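# Seat the feed hopper on the grinder inlet

## Task

Put the feed hopper onto the grinder's inlet so that it sits fitted there, then open the gripper and leave it in place.

## Robot and tools

Robot: two six-joint arms with parallel grippers, named left_arm and right_arm. These are names only, not image sides. Scene frame: origin on the table top midway between the arms, +z up, +x out across the table, left_arm on the +y side. left_arm's base is at (-0.021, +0.339, 0) m and right_arm's at (+0.038, -0.358, 0) m, both turned only slightly about z (quat_wxyz about (1, 0, 0, 0.017) and (1, 0, 0, 0.020)).

Row layout, used by execute_actions and move: one flat list of 14 numbers covering both arms, each in [-1, 1]. The first 7 are left_arm's: six joint numbers, then gripper opening. The next 7 are right_arm's in the same layout. Both arms must be present even when only one moves. Joint order inside each block: shoulder (joint2), elbow (joint3), wrist roll (joint6), wrist pitch (joint4), waist (joint1), wrist yaw (joint5). Joint numbers are scaled offsets, not poses: 1.0 equals 1.32 rad for shoulder, 1.276 elbow, 2.022 wrist roll, 1.83 wrist pitch, 1.264 waist, 1.686 wrist yaw. The waist sign is flipped relative to the URDF everywhere you send or read it. The opening number is absolute, not an offset: +1 fully open, -1 closed.

Joint ranges in URDF signs (rad): waist -2.880 to 2.880, shoulder 0.000 to 3.142, elbow 0.000 to 3.019, wrist pitch -1.693 to 1.571, wrist yaw -1.571 to 1.571, wrist roll -2.094 to 2.094. An action that would push a joint outward by over 0.019 rad beyond its end is rejected for both arms; if the first action of a call fails this against the latest reported state, or any action is malformed, the whole call is rejected. True ends may differ by up to 0.019 rad; a joint driven into its end stops there and the result may say "joint sent to its limit" (silence does not prove there is room).

execute_actions(actions): a list of up to 15 actions, run in sequence. Each action is a table of up to 15 rows; each row lasts one 1/30 s control step, and a short table repeats its final row until 15 steps (0.5 s) pass. Offsets in every row of an action are measured from the joint angles at the start of that action, not from the preceding row; for a call's first action that means the angles in the scene's latest report. An empty list just returns state and images.

move(target, speed, blocking): target is one 14-number row; its offsets count from the "Joint positions" in the latest result that showed them. All joints travel together so they finish at the same moment, so grippers trace curves. speed (0.01 to 2 rad/s, default 0.5) caps the joint with the longest way to go; paths run 0.5 to 10 s and are cut off at 10 s. Openings are sent at the start. Paths ignore obstacles and the other arm. blocking=false returns after 0.5 s while motion continues; until a result shows it ended, other moves and execute_actions are refused, so call wait or stop. The result adds a "move:" line: ending (done, off_target, moving, held, fault), limits=held or limits=none, and each arm's joint farthest from target. Faster moves and targets set deeper past a contact strike and press harder.

wait(seconds): 0 to 10, lets time pass with commands held; returns early if a running move ends. stop: brakes a running move (needs room; fingers continue). zoom_image(camera, region): region [x0, y0, x1, y1] in pixels of that camera's latest image, at most 504 by 504. Cameras, all 504x504: cam_head_left, cam_head_right, cam_left_wrist, cam_right_wrist. read_manual(section): licence texts only. finished_scene(scene): ends the current scene given its number; irreversible, and the hopper must stay fitted afterwards.

Results: a state line per arm with end_effector_position (m) and end_effector_quat_wxyz in the scene frame; this point sits between the finger pads about 1 cm short of the tips and can be somewhat off at long reach. Fingers point along the gripper's +z and close along its y. Joint positions and Joint velocities list each arm's joints in the order above (rad, rad/s) followed by pad gap (m; 0.094 fully open). Joint targets shows what joints are currently driven toward. grip_measured is the opening on the command scale. "joint command not followed" means a clearance check altered joint targets. FAULT, MOTOR HOT (85 °C) and OVER-TEMPERATURE FAULT (100 °C, arm drops) lines warn of stops.

Motion limits: each step a joint's target may lead its measured angle by at most 0.264 (waist), 0.32 (shoulder), 0.276 (elbow), 0.33 (wrist pitch), 0.186 (wrist yaw), 0.522 (wrist roll) rad, and targets are pulled back if the gripper would be sent over 70 mm from where it is. Big offsets therefore take several actions; finish them with further commands. Zero offsets can let an arm sag; to hold it, command the offsets back to the wanted angles first, then zeros.

Gripping: command an opening roughly 0.03 below grip_measured for a firm hold, less for a lighter one. Pads give about 50 to 62 N each. Readings may be off by about 1 mm per gripper.

Avoid: dropping or knocking anything off the table, letting the arms collide or press each other, slams and hard pushes, and holding loads long enough to overheat. Expect brief tugs on held parts.

Each tool is called after "Call:" by a JSON object that holds its "name" and its "arguments", one argument or row to a line.

## Session

Call:
{"name": "execute_actions", "arguments": {
  "actions": []
}}

Scene clock: 0.00 s.
left_arm: end_effector_position=(+0.2649, +0.5370, +0.2437) grip_measured=+1.000 end_effector_quat_wxyz=(-0.123, +0.449, +0.724, +0.508) | right_arm: end_effector_position=(+0.7720, -0.4058, +0.2607) grip_measured=+1.000 end_effector_quat_wxyz=(+0.526, +0.045, +0.842, -0.113)
Joint names: [shoulder, elbow, wrist roll, wrist pitch, waist, wrist yaw]
Joint positions: left_arm=[ 0.837  0.617  1.71  -0.566 -0.182 -0.874  0.094] | right_arm=[ 1.749  1.414 -0.05  -0.112  0.053  0.23   0.094]
Joint velocities: left_arm=[ 0.005  0.002  0.051  0.002  0.024 -0.007  0.   ] | right_arm=[ 0.015  0.002 -0.007 -0.017  0.015  0.022  0.   ]
Joint targets: left_arm=[0.837 0.643 1.710 -0.563 -0.182 -0.874] | right_arm=[1.752 1.439 -0.050 -0.108 0.053 0.230]

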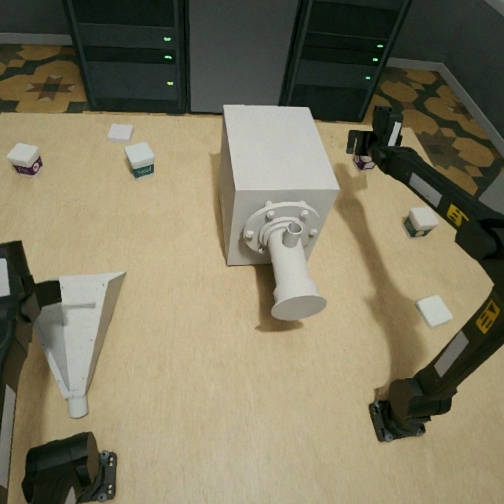

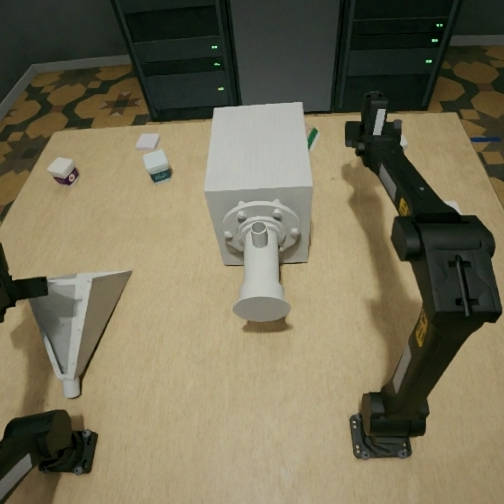

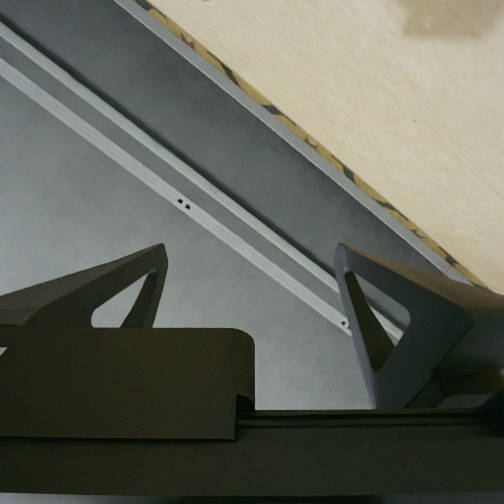

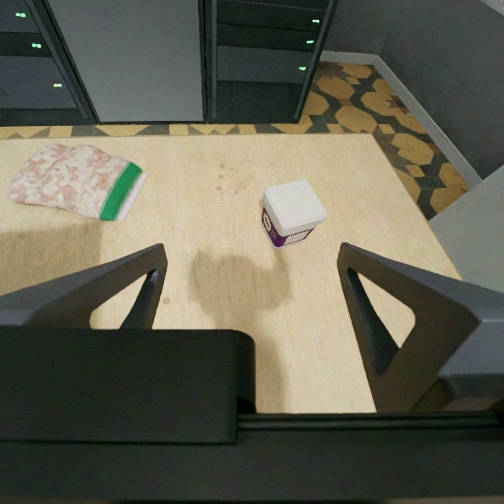

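Call:
{"name": "zoom_image", "arguments": {
  "camera": "cam_head_left",
  "region": [0, 230, 220, 504]
}}

Call:
{"name": "zoom_image", "arguments": {
  "camera": "cam_head_left",
  "region": [220, 180, 360, 330]
}}

Call:
{"name": "move", "arguments": {
  "target": [0.2,0.55,-0.846,-0.5,0.1,0.518,1,-0.6,-0.2,0,-0.5,-0.3,-0.136,1],
  "speed": 1
}}

Region (0, 230, 220, 504) of cam_head_left's 504x504 image, scaled by 1.839, with more detail than that image has; it fills the left 405 columns of this view, and the rest is white.

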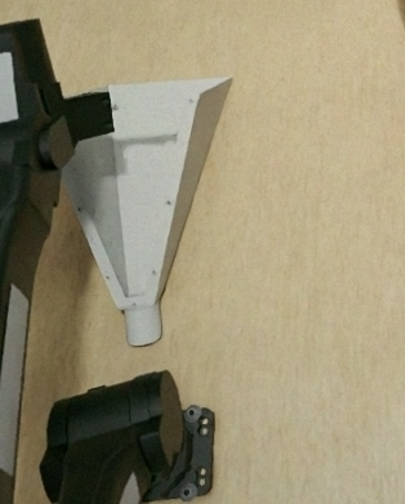

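Region (220, 180, 360, 330) of cam_head_left's 504x504 image, scaled by 3.360, with more detail than that image has; it fills the left 470 columns of this view, and the rest is white.

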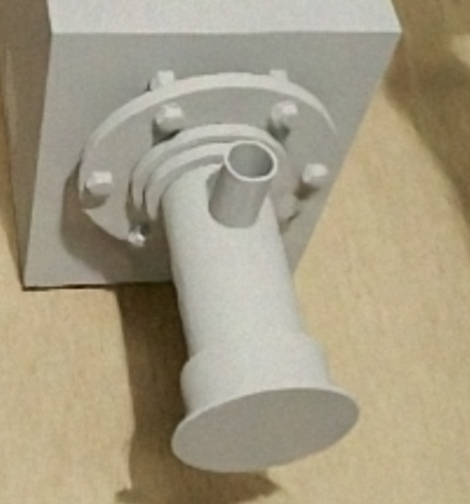

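Scene clock: 16.77 s.
left_arm: end_effector_position=(+0.3288, +0.3748, +0.3298) grip_measured=+1.000 end_effector_quat_wxyz=(+0.141, -0.044, +0.989, +0.010) | right_arm: end_effector_position=(+0.4157, -0.2159, +0.3812) grip_measured=+1.000 end_effector_quat_wxyz=(+0.370, -0.189, +0.908, +0.057)
Joint names: [shoulder, elbow, wrist roll, wrist pitch, waist, wrist yaw]
Joint positions: left_arm=[ 1.09   1.27   0.012 -1.467 -0.065 -0.004  0.094] | right_arm=[ 0.956  1.165 -0.05  -1.013 -0.32   0.003  0.094]
Joint velocities: left_arm=[ 0.005 -0.007  0.007 -0.002  0.005 -0.037  0.   ] | right_arm=[-0.005  0.007  0.007  0.007  0.015  0.022  0.   ]
Joint targets: left_arm=[1.101 1.319 -0.001 -1.481 -0.056 -0.001] | right_arm=[0.957 1.159 -0.050 -1.027 -0.327 0.001]
move: off_target (left_arm); limits=none; left_arm: farthest joint: the elbow, 0.049 radians from its target (0.701 radians at the start); right_arm: farthest joint: the wrist pitch, 0.014 radians from its target (0.915 radians at the start)

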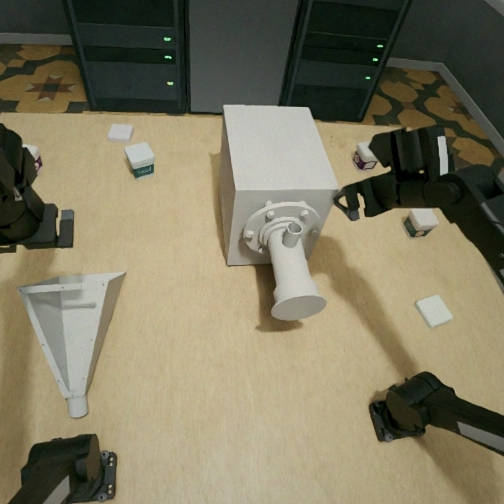

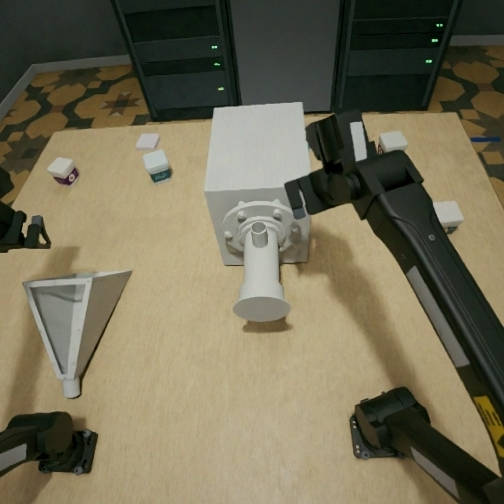

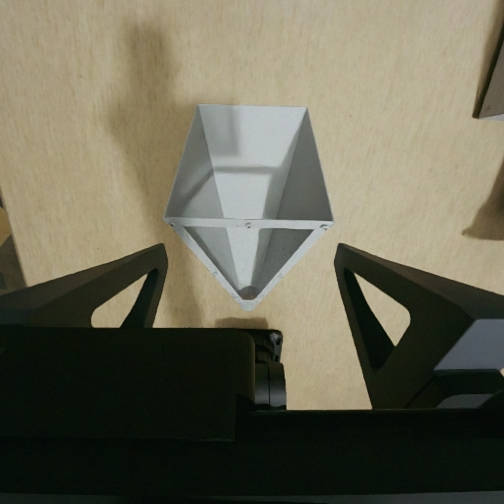

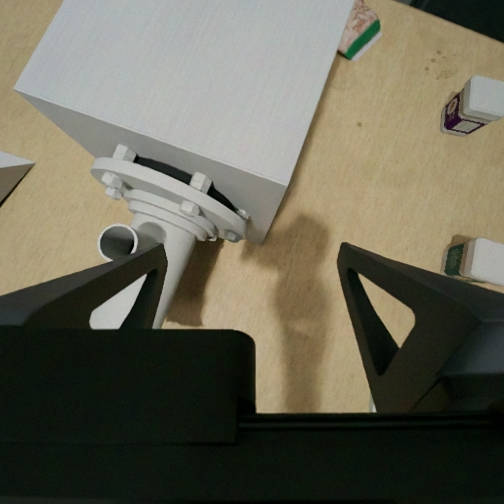

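Call:
{"name": "move", "arguments": {
  "target": [-0.649,-0.47,0,0.072,0,0,1,0,0.03,0.025,0,-0.25,0,1],
  "speed": 0.8
}}

Call:
{"name": "zoom_image", "arguments": {
  "camera": "cam_left_wrist",
  "region": [100, 40, 400, 340]
}}

Scene clock: 63.67 s.
left_arm: end_effector_position=(+0.1418, +0.3560, +0.2520) grip_measured=+1.000 end_effector_quat_wxyz=(+0.323, -0.042, +0.945, +0.020) | right_arm: end_effector_position=(+0.3542, -0.1071, +0.3812) grip_measured=+1.000 end_effector_quat_wxyz=(+0.354, -0.309, +0.874, +0.121)
Joint names: [shoulder, elbow, wrist roll, wrist pitch, waist, wrist yaw]
Joint positions: left_arm=[ 0.227  0.672  0.012 -1.356 -0.065 -0.004  0.094] | right_arm=[ 0.956  1.165 -0.008 -1.013 -0.632  0.003  0.094]
Joint velocities: left_arm=[-0.015 -0.007  0.007 -0.002  0.015 -0.022  0.   ] | right_arm=[-0.005 -0.007 -0.051  0.002  0.005  0.081  0.   ]
Joint targets: left_arm=[0.234 0.670 0.012 -1.335 -0.065 -0.004] | right_arm=[0.956 1.203 0.000 -1.013 -0.636 0.003]
move: off_target (left_arm, right_arm); limits=none; left_arm: farthest joint: the wrist pitch, 0.021 radians from its target (0.132 radians at the start); right_arm: farthest joint: the elbow, 0.038 radians from its target (0.038 radians at the start)

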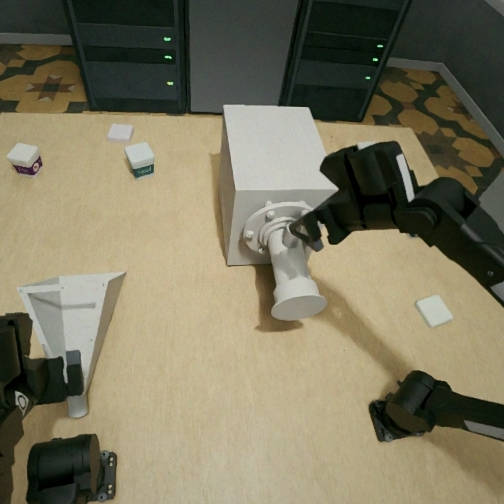

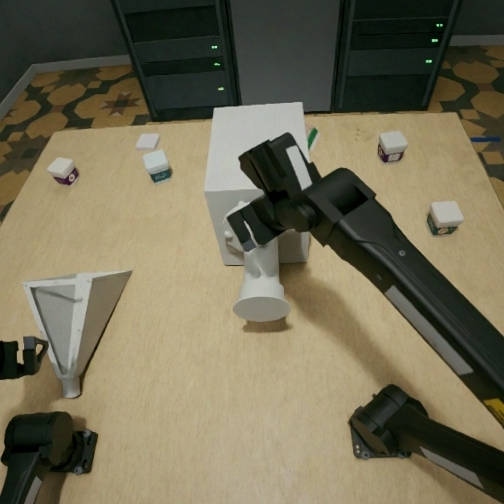

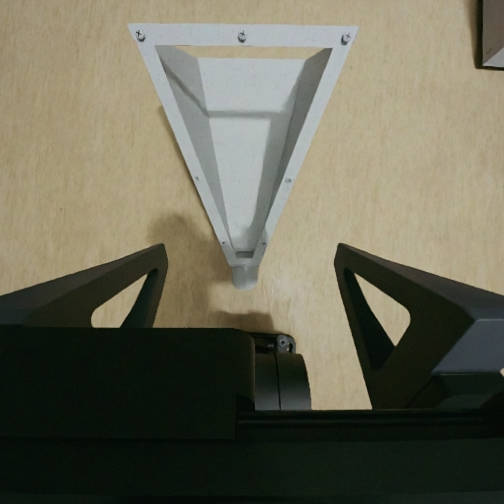

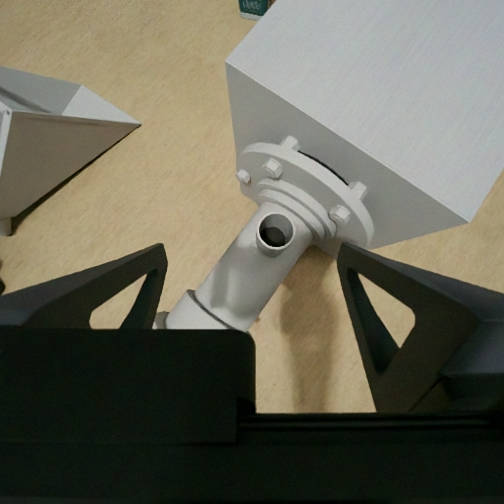

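Region (100, 40, 400, 340) of cam_left_wrist's 504x504 image, scaled by 1.680, with more detail than that image has.

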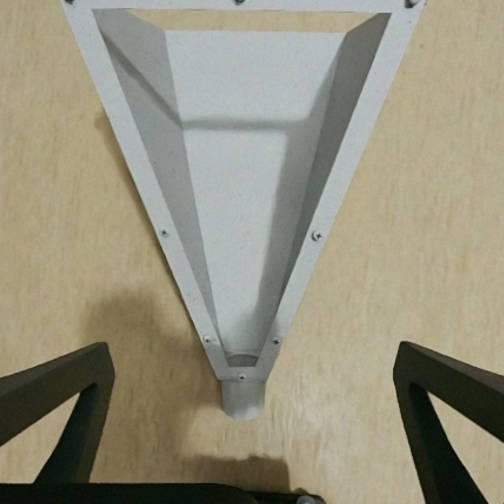

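Call:
{"name": "move", "arguments": {
  "target": [0.02,-0.262,0.02,0.011,-0.052,0,0.5,-0.45,-0.3,0,0.2,0.3,0,1],
  "speed": 0.6
}}

Call:
{"name": "move", "arguments": {
  "target": [0.1,-0.107,0,0.155,0,0,0.5,0,0,0,0,0,0,1],
  "speed": 0.3
}}

Scene clock: 98.97 s.
left_arm: end_effector_position=(+0.1033, +0.3592, +0.0888) grip_measured=+0.502 end_effector_quat_wxyz=(+0.152, -0.058, +0.987, +0.017) | right_arm: end_effector_position=(+0.3039, -0.2767, +0.4270) grip_measured=+1.000 end_effector_quat_wxyz=(+0.610, -0.119, +0.778, +0.088)
Joint names: [shoulder, elbow, wrist roll, wrist pitch, waist, wrist yaw]
Joint positions: left_arm=[ 0.246  0.337  0.039 -1.354 -0.12  -0.004  0.071] | right_arm=[ 0.36   0.788 -0.007 -0.671 -0.258  0.003  0.094]
Joint velocities: left_arm=[ 0.005  0.022 -0.007  0.017  0.024 -0.037 -0.001] | right_arm=[-0.005 -0.002  0.066 -0.002  0.015 -0.007  0.   ]
Joint targets: left_arm=[0.253 0.337 0.052 -1.336 -0.131 -0.004] | right_arm=[0.361 0.782 -0.008 -0.647 -0.253 0.003]
move: off_target (right_arm); limits=none; left_arm: farthest joint: the wrist pitch, 0.018 radians from its target (0.020 radians at the start); right_arm: farthest joint: the wrist pitch, 0.024 radians from its target (0.366 radians at the start)

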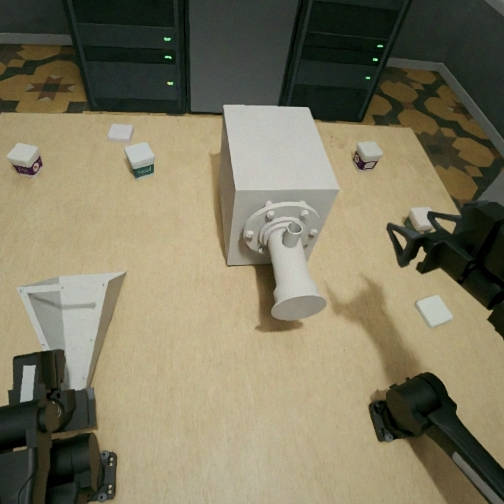

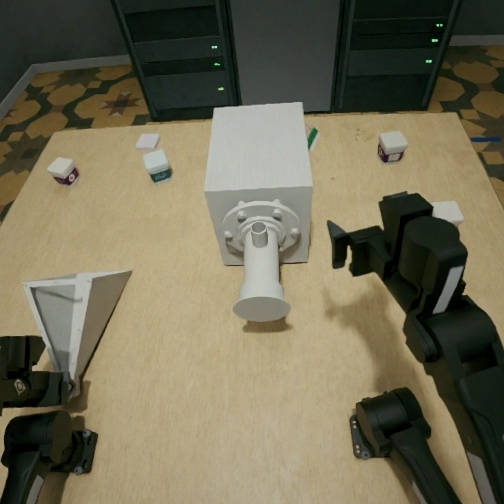

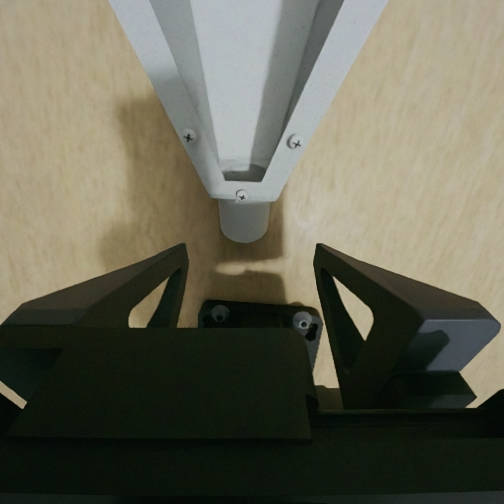

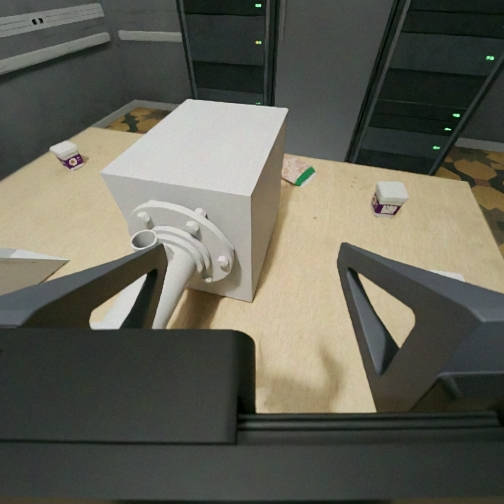

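Scene clock: 100.37 s.
left_arm: end_effector_position=(+0.1230, +0.3622, +0.0330) grip_measured=+0.502 end_effector_quat_wxyz=(+0.154, -0.058, +0.986, +0.017) | right_arm: end_effector_position=(+0.3039, -0.2767, +0.4270) grip_measured=+1.000 end_effector_quat_wxyz=(+0.610, -0.119, +0.778, +0.088)
Joint names: [shoulder, elbow, wrist roll, wrist pitch, waist, wrist yaw]
Joint positions: left_arm=[ 0.373  0.203  0.039 -1.088 -0.12  -0.004  0.071] | right_arm=[ 0.36   0.788 -0.007 -0.671 -0.258  0.003  0.094]
Joint velocities: left_arm=[-0.005 -0.002  0.037 -0.007  0.005 -0.037  0.   ] | right_arm=[-0.005 -0.002  0.037  0.012 -0.015  0.022  0.   ]
Joint targets: left_arm=[0.379 0.200 0.039 -1.070 -0.120 -0.004] | right_arm=[0.360 0.788 -0.007 -0.671 -0.258 0.003]
move: done; limits=none; left_arm: farthest joint: the wrist pitch, 0.018 radians from its target (0.283 radians at the start); right_arm: farthest joint: the waist, 0.000 radians from its target (0.000 radians at the start)

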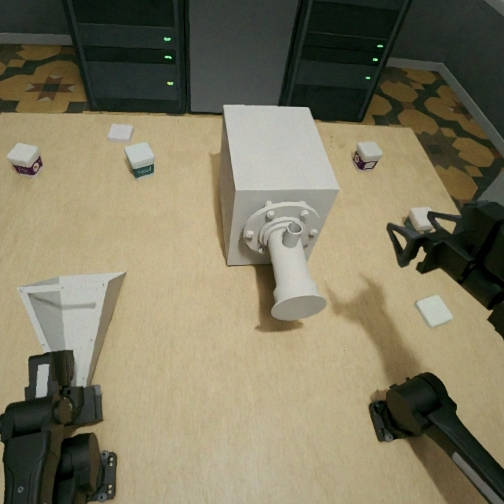

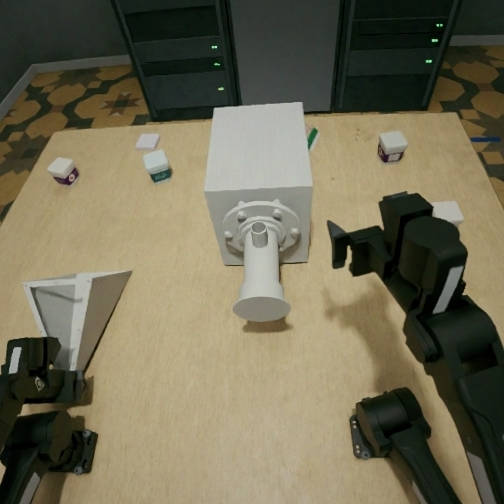

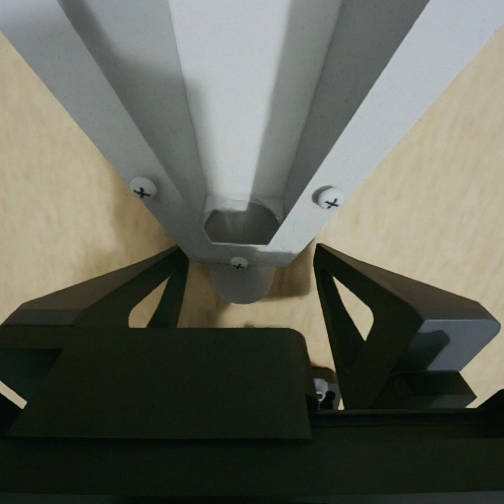

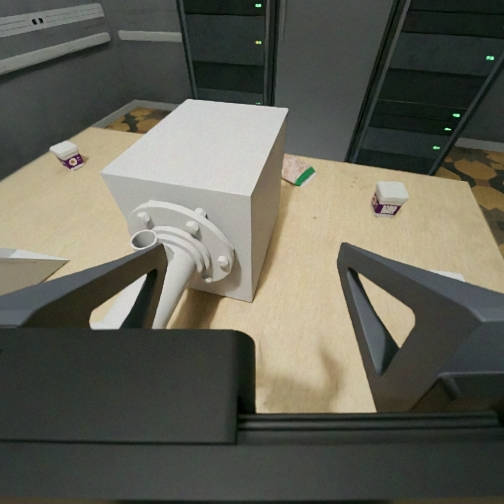

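Call:
{"name": "move", "arguments": {
  "target": [0,0,0.025,0,-0.035,0,0.4,0,0,0,0,0,0,1]
}}

Call:
{"name": "move", "arguments": {
  "target": [0,0,0,0,0,0,-0.4,0,0,0,0,0,0,1]
}}

Call:
{"name": "move", "arguments": {
  "target": [0,0.12,0,0.06,0,0,-0.4,0,0,0,0,0,0,1],
  "speed": 0.15
}}

Scene clock: 106.77 s.
left_arm: end_effector_position=(+0.1221, +0.3673, +0.0330) grip_measured=+0.402 end_effector_quat_wxyz=(+0.154, -0.057, +0.986, +0.023) | right_arm: end_effector_position=(+0.3039, -0.2767, +0.4270) grip_measured=+1.000 end_effector_quat_wxyz=(+0.610, -0.119, +0.778, +0.088)
Joint names: [shoulder, elbow, wrist roll, wrist pitch, waist, wrist yaw]
Joint positions: left_arm=[ 0.373  0.203  0.076 -1.088 -0.156 -0.004  0.066] | right_arm=[ 0.36   0.788 -0.007 -0.671 -0.258  0.003  0.094]
Joint velocities: left_arm=[-0.005 -0.022 -0.051 -0.002  0.015 -0.051 -0.001] | right_arm=[-0.005 -0.002 -0.081  0.017 -0.005  0.037  0.   ]
Joint targets: left_arm=[0.373 0.203 0.090 -1.088 -0.165 -0.004] | right_arm=[0.360 0.788 -0.007 -0.671 -0.258 0.003]
move: done; limits=none; left_arm: farthest joint: the wrist roll, 0.013 radians from its target (0.051 radians at the start); right_arm: farthest joint: the waist, 0.000 radians from its target (0.000 radians at the start)

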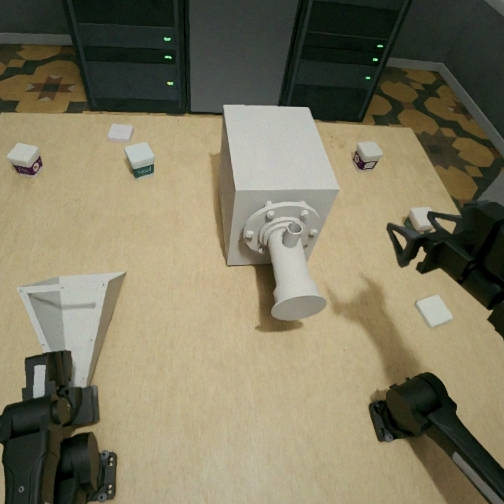

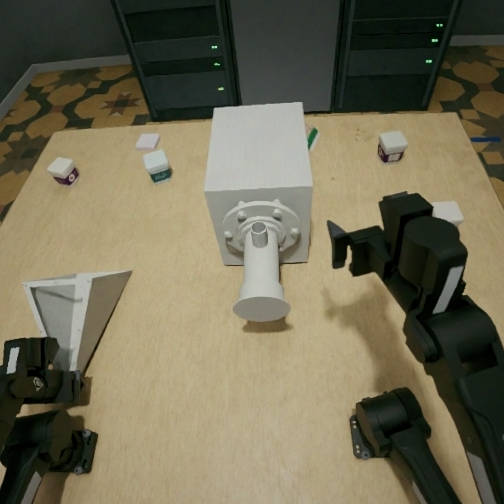

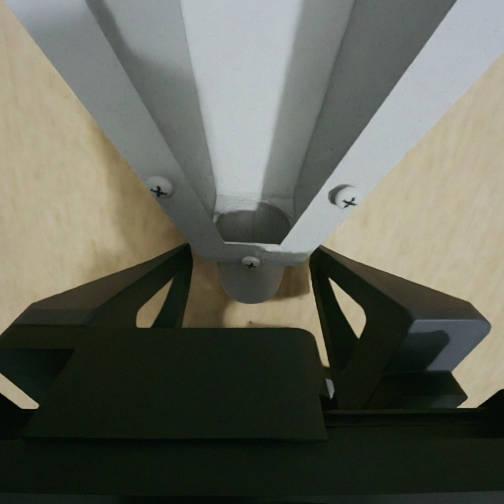

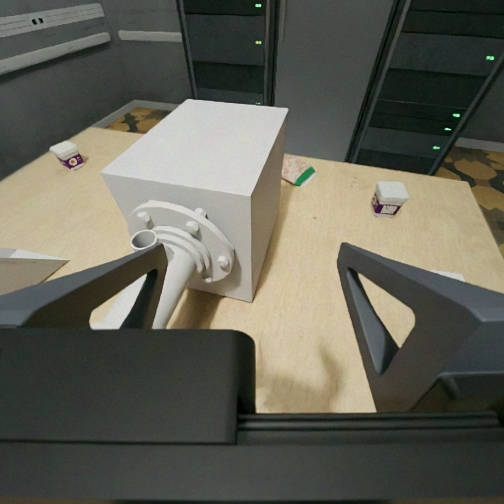

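Scene clock: 107.27 s.
left_arm: end_effector_position=(+0.1221, +0.3672, +0.0330) grip_measured=-0.202 end_effector_quat_wxyz=(+0.154, -0.056, +0.986, +0.023) | right_arm: end_effector_position=(+0.3039, -0.2767, +0.4270) grip_measured=+1.000 end_effector_quat_wxyz=(+0.610, -0.119, +0.778, +0.088)
Joint names: [shoulder, elbow, wrist roll, wrist pitch, waist, wrist yaw]
Joint positions: left_arm=[ 0.373  0.203  0.077 -1.088 -0.156 -0.004  0.037] | right_arm=[ 0.36   0.788 -0.007 -0.671 -0.258  0.003  0.094]
Joint velocities: left_arm=[-0.015 -0.022 -0.037  0.002  0.005 -0.081  0.001] | right_arm=[-0.015  0.007  0.022 -0.022  0.005 -0.007  0.   ]
Joint targets: left_arm=[0.373 0.203 0.076 -1.088 -0.156 -0.004] | right_arm=[0.360 0.788 -0.007 -0.671 -0.258 0.003]
move: done; limits=none; left_arm: farthest joint: the wrist roll, 0.001 radians from its target (0.000 radians at the start); right_arm: farthest joint: the waist, 0.000 radians from its target (0.000 radians at the start)

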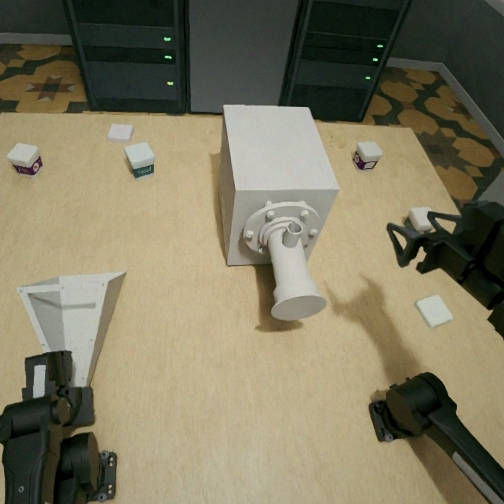

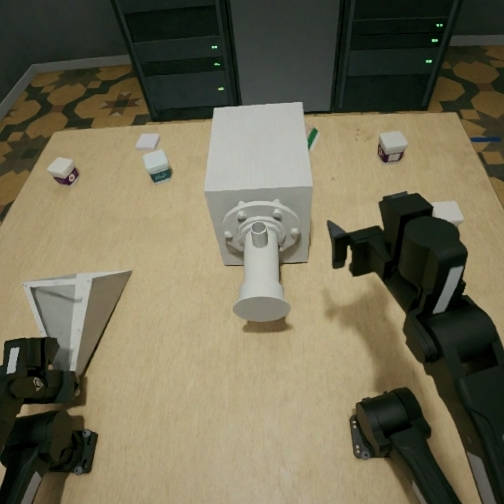

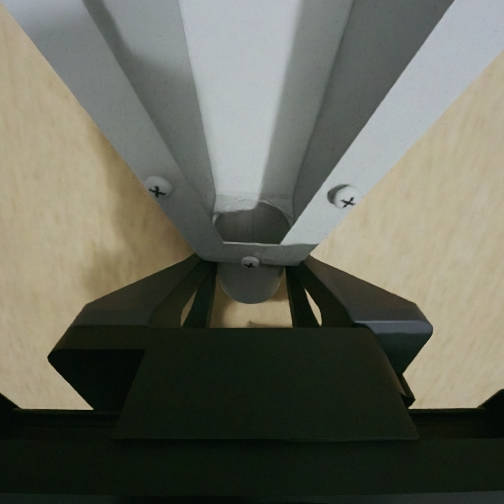

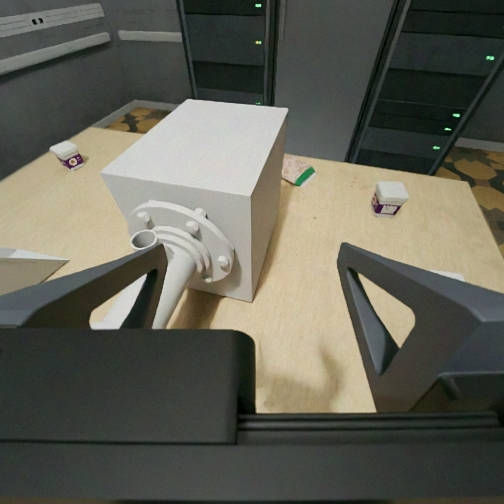

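Scene clock: 108.67 s.
left_arm: end_effector_position=(+0.1539, +0.3733, +0.0667) grip_measured=-0.211 end_effector_quat_wxyz=(+0.213, -0.054, +0.975, +0.031) | right_arm: end_effector_position=(+0.3039, -0.2767, +0.4270) grip_measured=+1.000 end_effector_quat_wxyz=(+0.610, -0.119, +0.778, +0.088)
Joint names: [shoulder, elbow, wrist roll, wrist pitch, waist, wrist yaw]
Joint positions: left_arm=[ 0.381  0.264  0.08  -1.02  -0.156 -0.004  0.037] | right_arm=[ 0.36   0.788 -0.007 -0.671 -0.258  0.003  0.094]
Joint velocities: left_arm=[-0.005  0.007  0.037 -0.017  0.015 -0.051 -0.   ] | right_arm=[-0.015 -0.007 -0.007 -0.002 -0.005 -0.007  0.   ]
Joint targets: left_arm=[0.373 0.356 0.078 -0.978 -0.156 -0.004] | right_arm=[0.360 0.788 -0.007 -0.671 -0.258 0.003]
move: off_target (left_arm); limits=none; left_arm: farthest joint: the elbow, 0.092 radians from its target (0.153 radians at the start); right_arm: farthest joint: the waist, 0.000 radians from its target (0.000 radians at the start)

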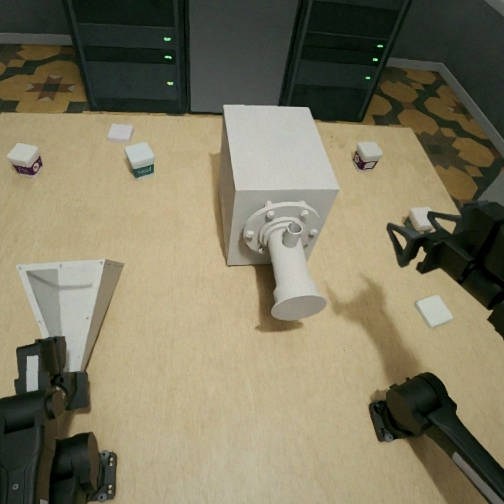

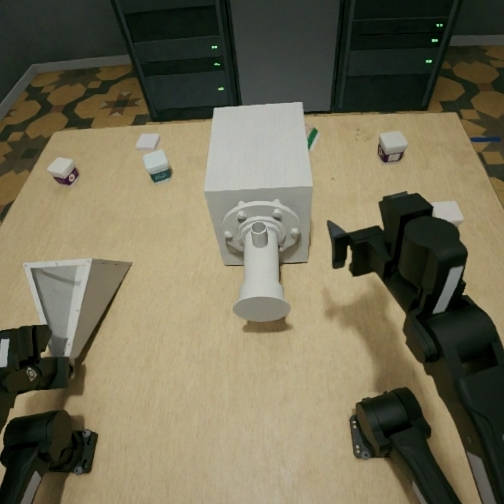

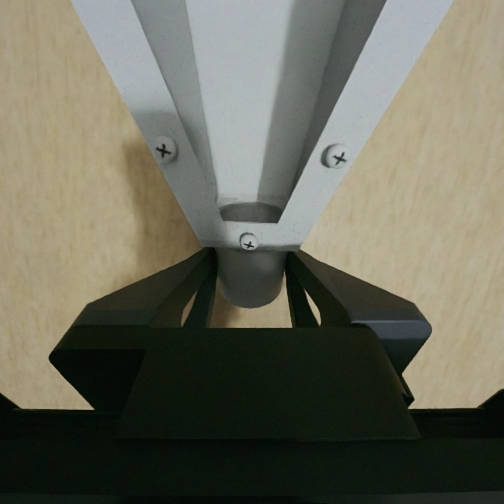

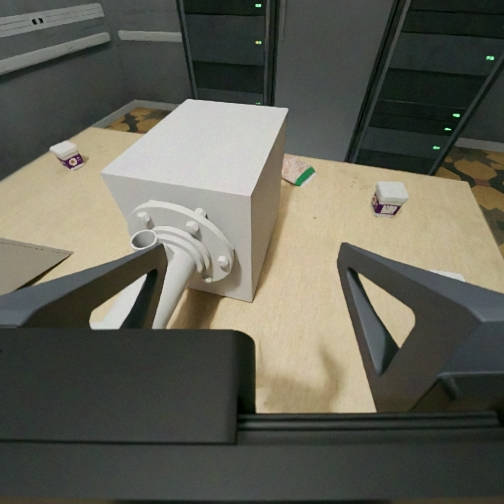

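Call:
{"name": "move", "arguments": {
  "target": [0.01,-0.04,0,0.02,0,0,-0.4,0,0,0,0,0,0,1],
  "speed": 0.1
}}

Call:
{"name": "move", "arguments": {
  "target": [0,0,0,0,0,0,0.4,0,0,0,0,0,0,1]
}}

Call:
{"name": "move", "arguments": {
  "target": [-0.08,0.4,-0.04,-0.17,0.07,0,0.4,0,0,0,0,0,0,1]
}}

Scene clock: 121.37 s.
left_arm: end_effector_position=(+0.1412, +0.3709, +0.0383) grip_measured=-0.211 end_effector_quat_wxyz=(+0.190, -0.055, +0.980, +0.028) | right_arm: end_effector_position=(+0.3039, -0.2767, +0.4270) grip_measured=+1.000 end_effector_quat_wxyz=(+0.610, -0.119, +0.778, +0.088)
Joint names: [shoulder, elbow, wrist roll, wrist pitch, waist, wrist yaw]
Joint positions: left_arm=[ 0.391  0.203  0.08  -0.997 -0.156 -0.004  0.037] | right_arm=[ 0.36   0.788 -0.007 -0.671 -0.258  0.003  0.094]
Joint velocities: left_arm=[-0.005  0.002 -0.051  0.007 -0.005  0.066 -0.   ] | right_arm=[-0.005 -0.007 -0.007  0.002 -0.015 -0.066  0.   ]
Joint targets: left_arm=[0.395 0.213 0.080 -0.984 -0.156 -0.004] | right_arm=[0.360 0.788 -0.007 -0.671 -0.258 0.003]
move: done; limits=none; left_arm: farthest joint: the wrist pitch, 0.014 radians from its target (0.037 radians at the start); right_arm: farthest joint: the waist, 0.000 radians from its target (0.000 radians at the start)

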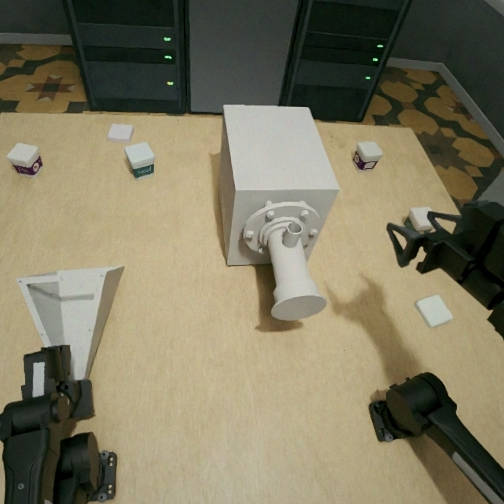

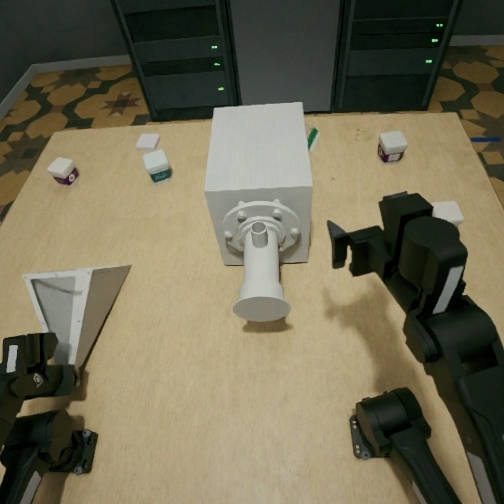

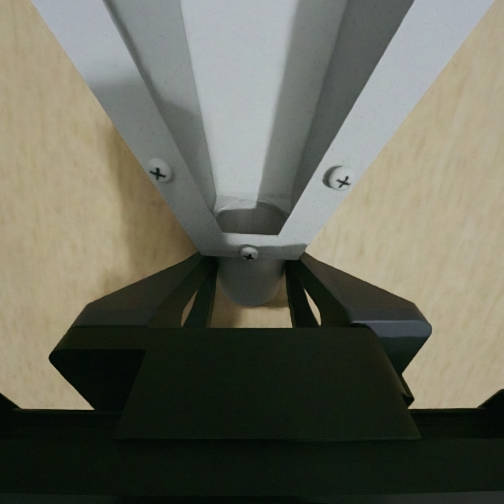

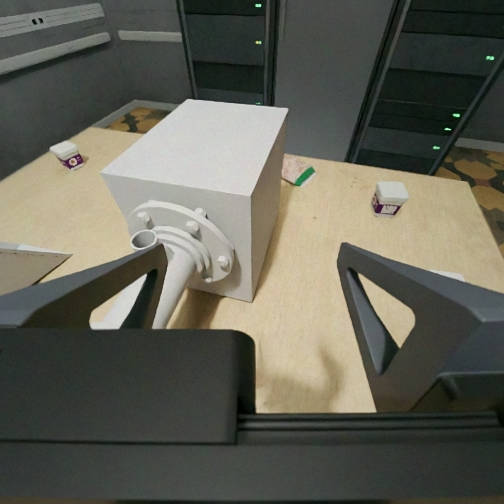

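Scene clock: 121.87 s.
left_arm: end_effector_position=(+0.1410, +0.3708, +0.0380) grip_measured=+0.398 end_effector_quat_wxyz=(+0.189, -0.055, +0.980, +0.028) | right_arm: end_effector_position=(+0.3039, -0.2767, +0.4270) grip_measured=+1.000 end_effector_quat_wxyz=(+0.610, -0.119, +0.778, +0.088)
Joint names: [shoulder, elbow, wrist roll, wrist pitch, waist, wrist yaw]
Joint positions: left_arm=[ 0.391  0.202  0.08  -0.997 -0.156 -0.004  0.066] | right_arm=[ 0.36   0.788 -0.007 -0.671 -0.258  0.003  0.094]
Joint velocities: left_arm=[ 0.005 -0.017  0.037 -0.012 -0.005  0.022  0.   ] | right_arm=[-0.005 -0.007  0.022  0.002 -0.015  0.007  0.   ]
Joint targets: left_arm=[0.391 0.203 0.080 -0.997 -0.156 -0.004] | right_arm=[0.360 0.788 -0.007 -0.671 -0.258 0.003]
move: done; limits=none; left_arm: farthest joint: the elbow, 0.001 radians from its target (0.000 radians at the start); right_arm: farthest joint: the waist, 0.000 radians from its target (0.000 radians at the start)

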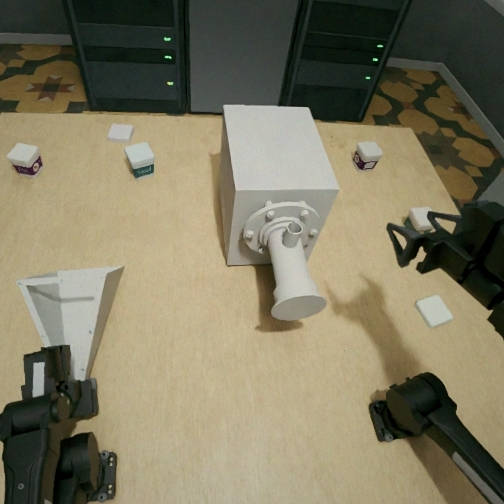

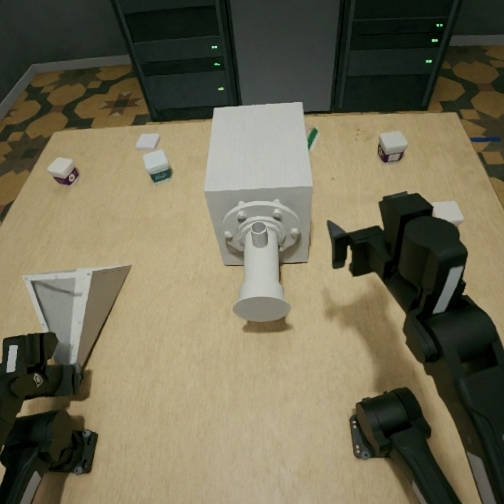

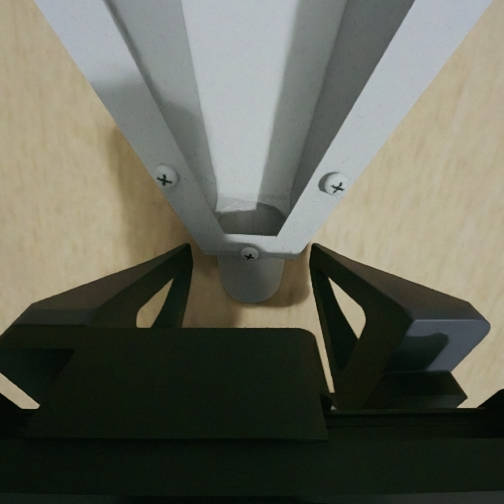

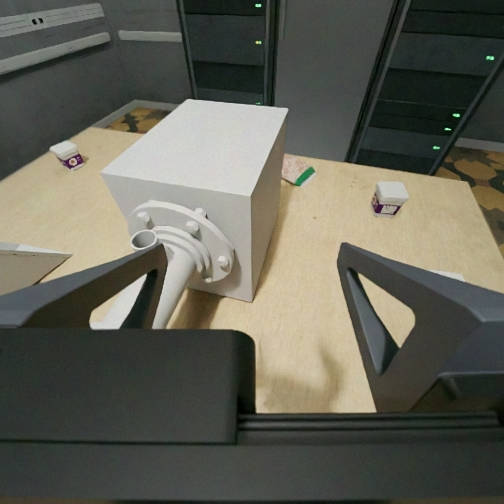

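Scene clock: 123.40 s.
left_arm: end_effector_position=(+0.1609, +0.3601, +0.2531) grip_measured=+0.398 end_effector_quat_wxyz=(+0.325, -0.048, +0.944, +0.022) | right_arm: end_effector_position=(+0.3039, -0.2767, +0.4270) grip_measured=+1.000 end_effector_quat_wxyz=(+0.610, -0.119, +0.778, +0.088)
Joint names: [shoulder, elbow, wrist roll, wrist pitch, waist, wrist yaw]
Joint positions: left_arm=[ 0.287  0.673  0.012 -1.294 -0.077 -0.004  0.066] | right_arm=[ 0.36   0.788 -0.007 -0.671 -0.258  0.003  0.094]
Joint velocities: left_arm=[ 0.005  0.002 -0.066 -0.022 -0.015 -0.051  0.   ] | right_arm=[ 0.005 -0.022 -0.066 -0.002  0.015 -0.007  0.   ]
Joint targets: left_arm=[0.285 0.712 -0.001 -1.308 -0.067 -0.004] | right_arm=[0.360 0.788 -0.007 -0.671 -0.258 0.003]
move: off_target (left_arm); limits=none; left_arm: farthest joint: the elbow, 0.039 radians from its target (0.511 radians at the start); right_arm: farthest joint: the waist, 0.000 radians from its target (0.000 radians at the start)

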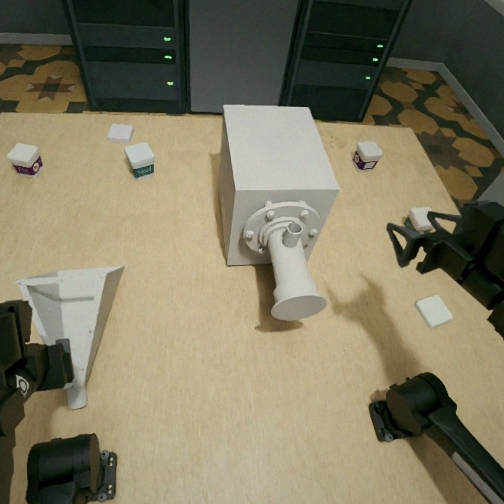

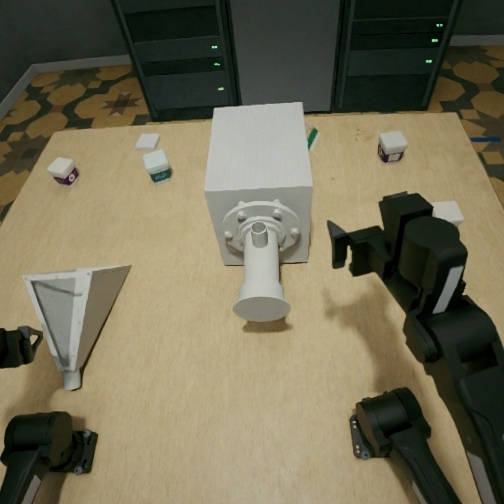

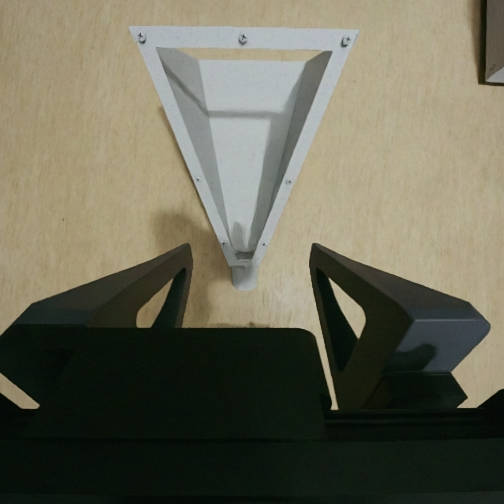

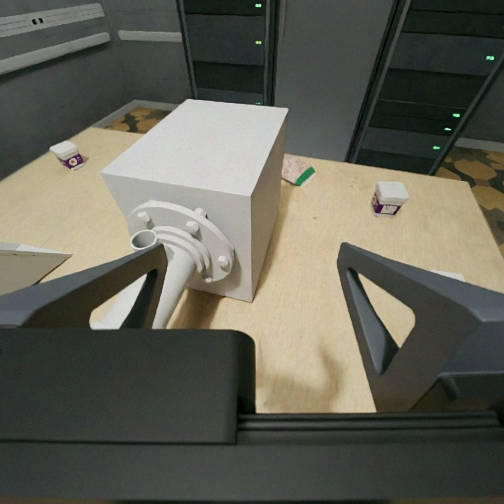

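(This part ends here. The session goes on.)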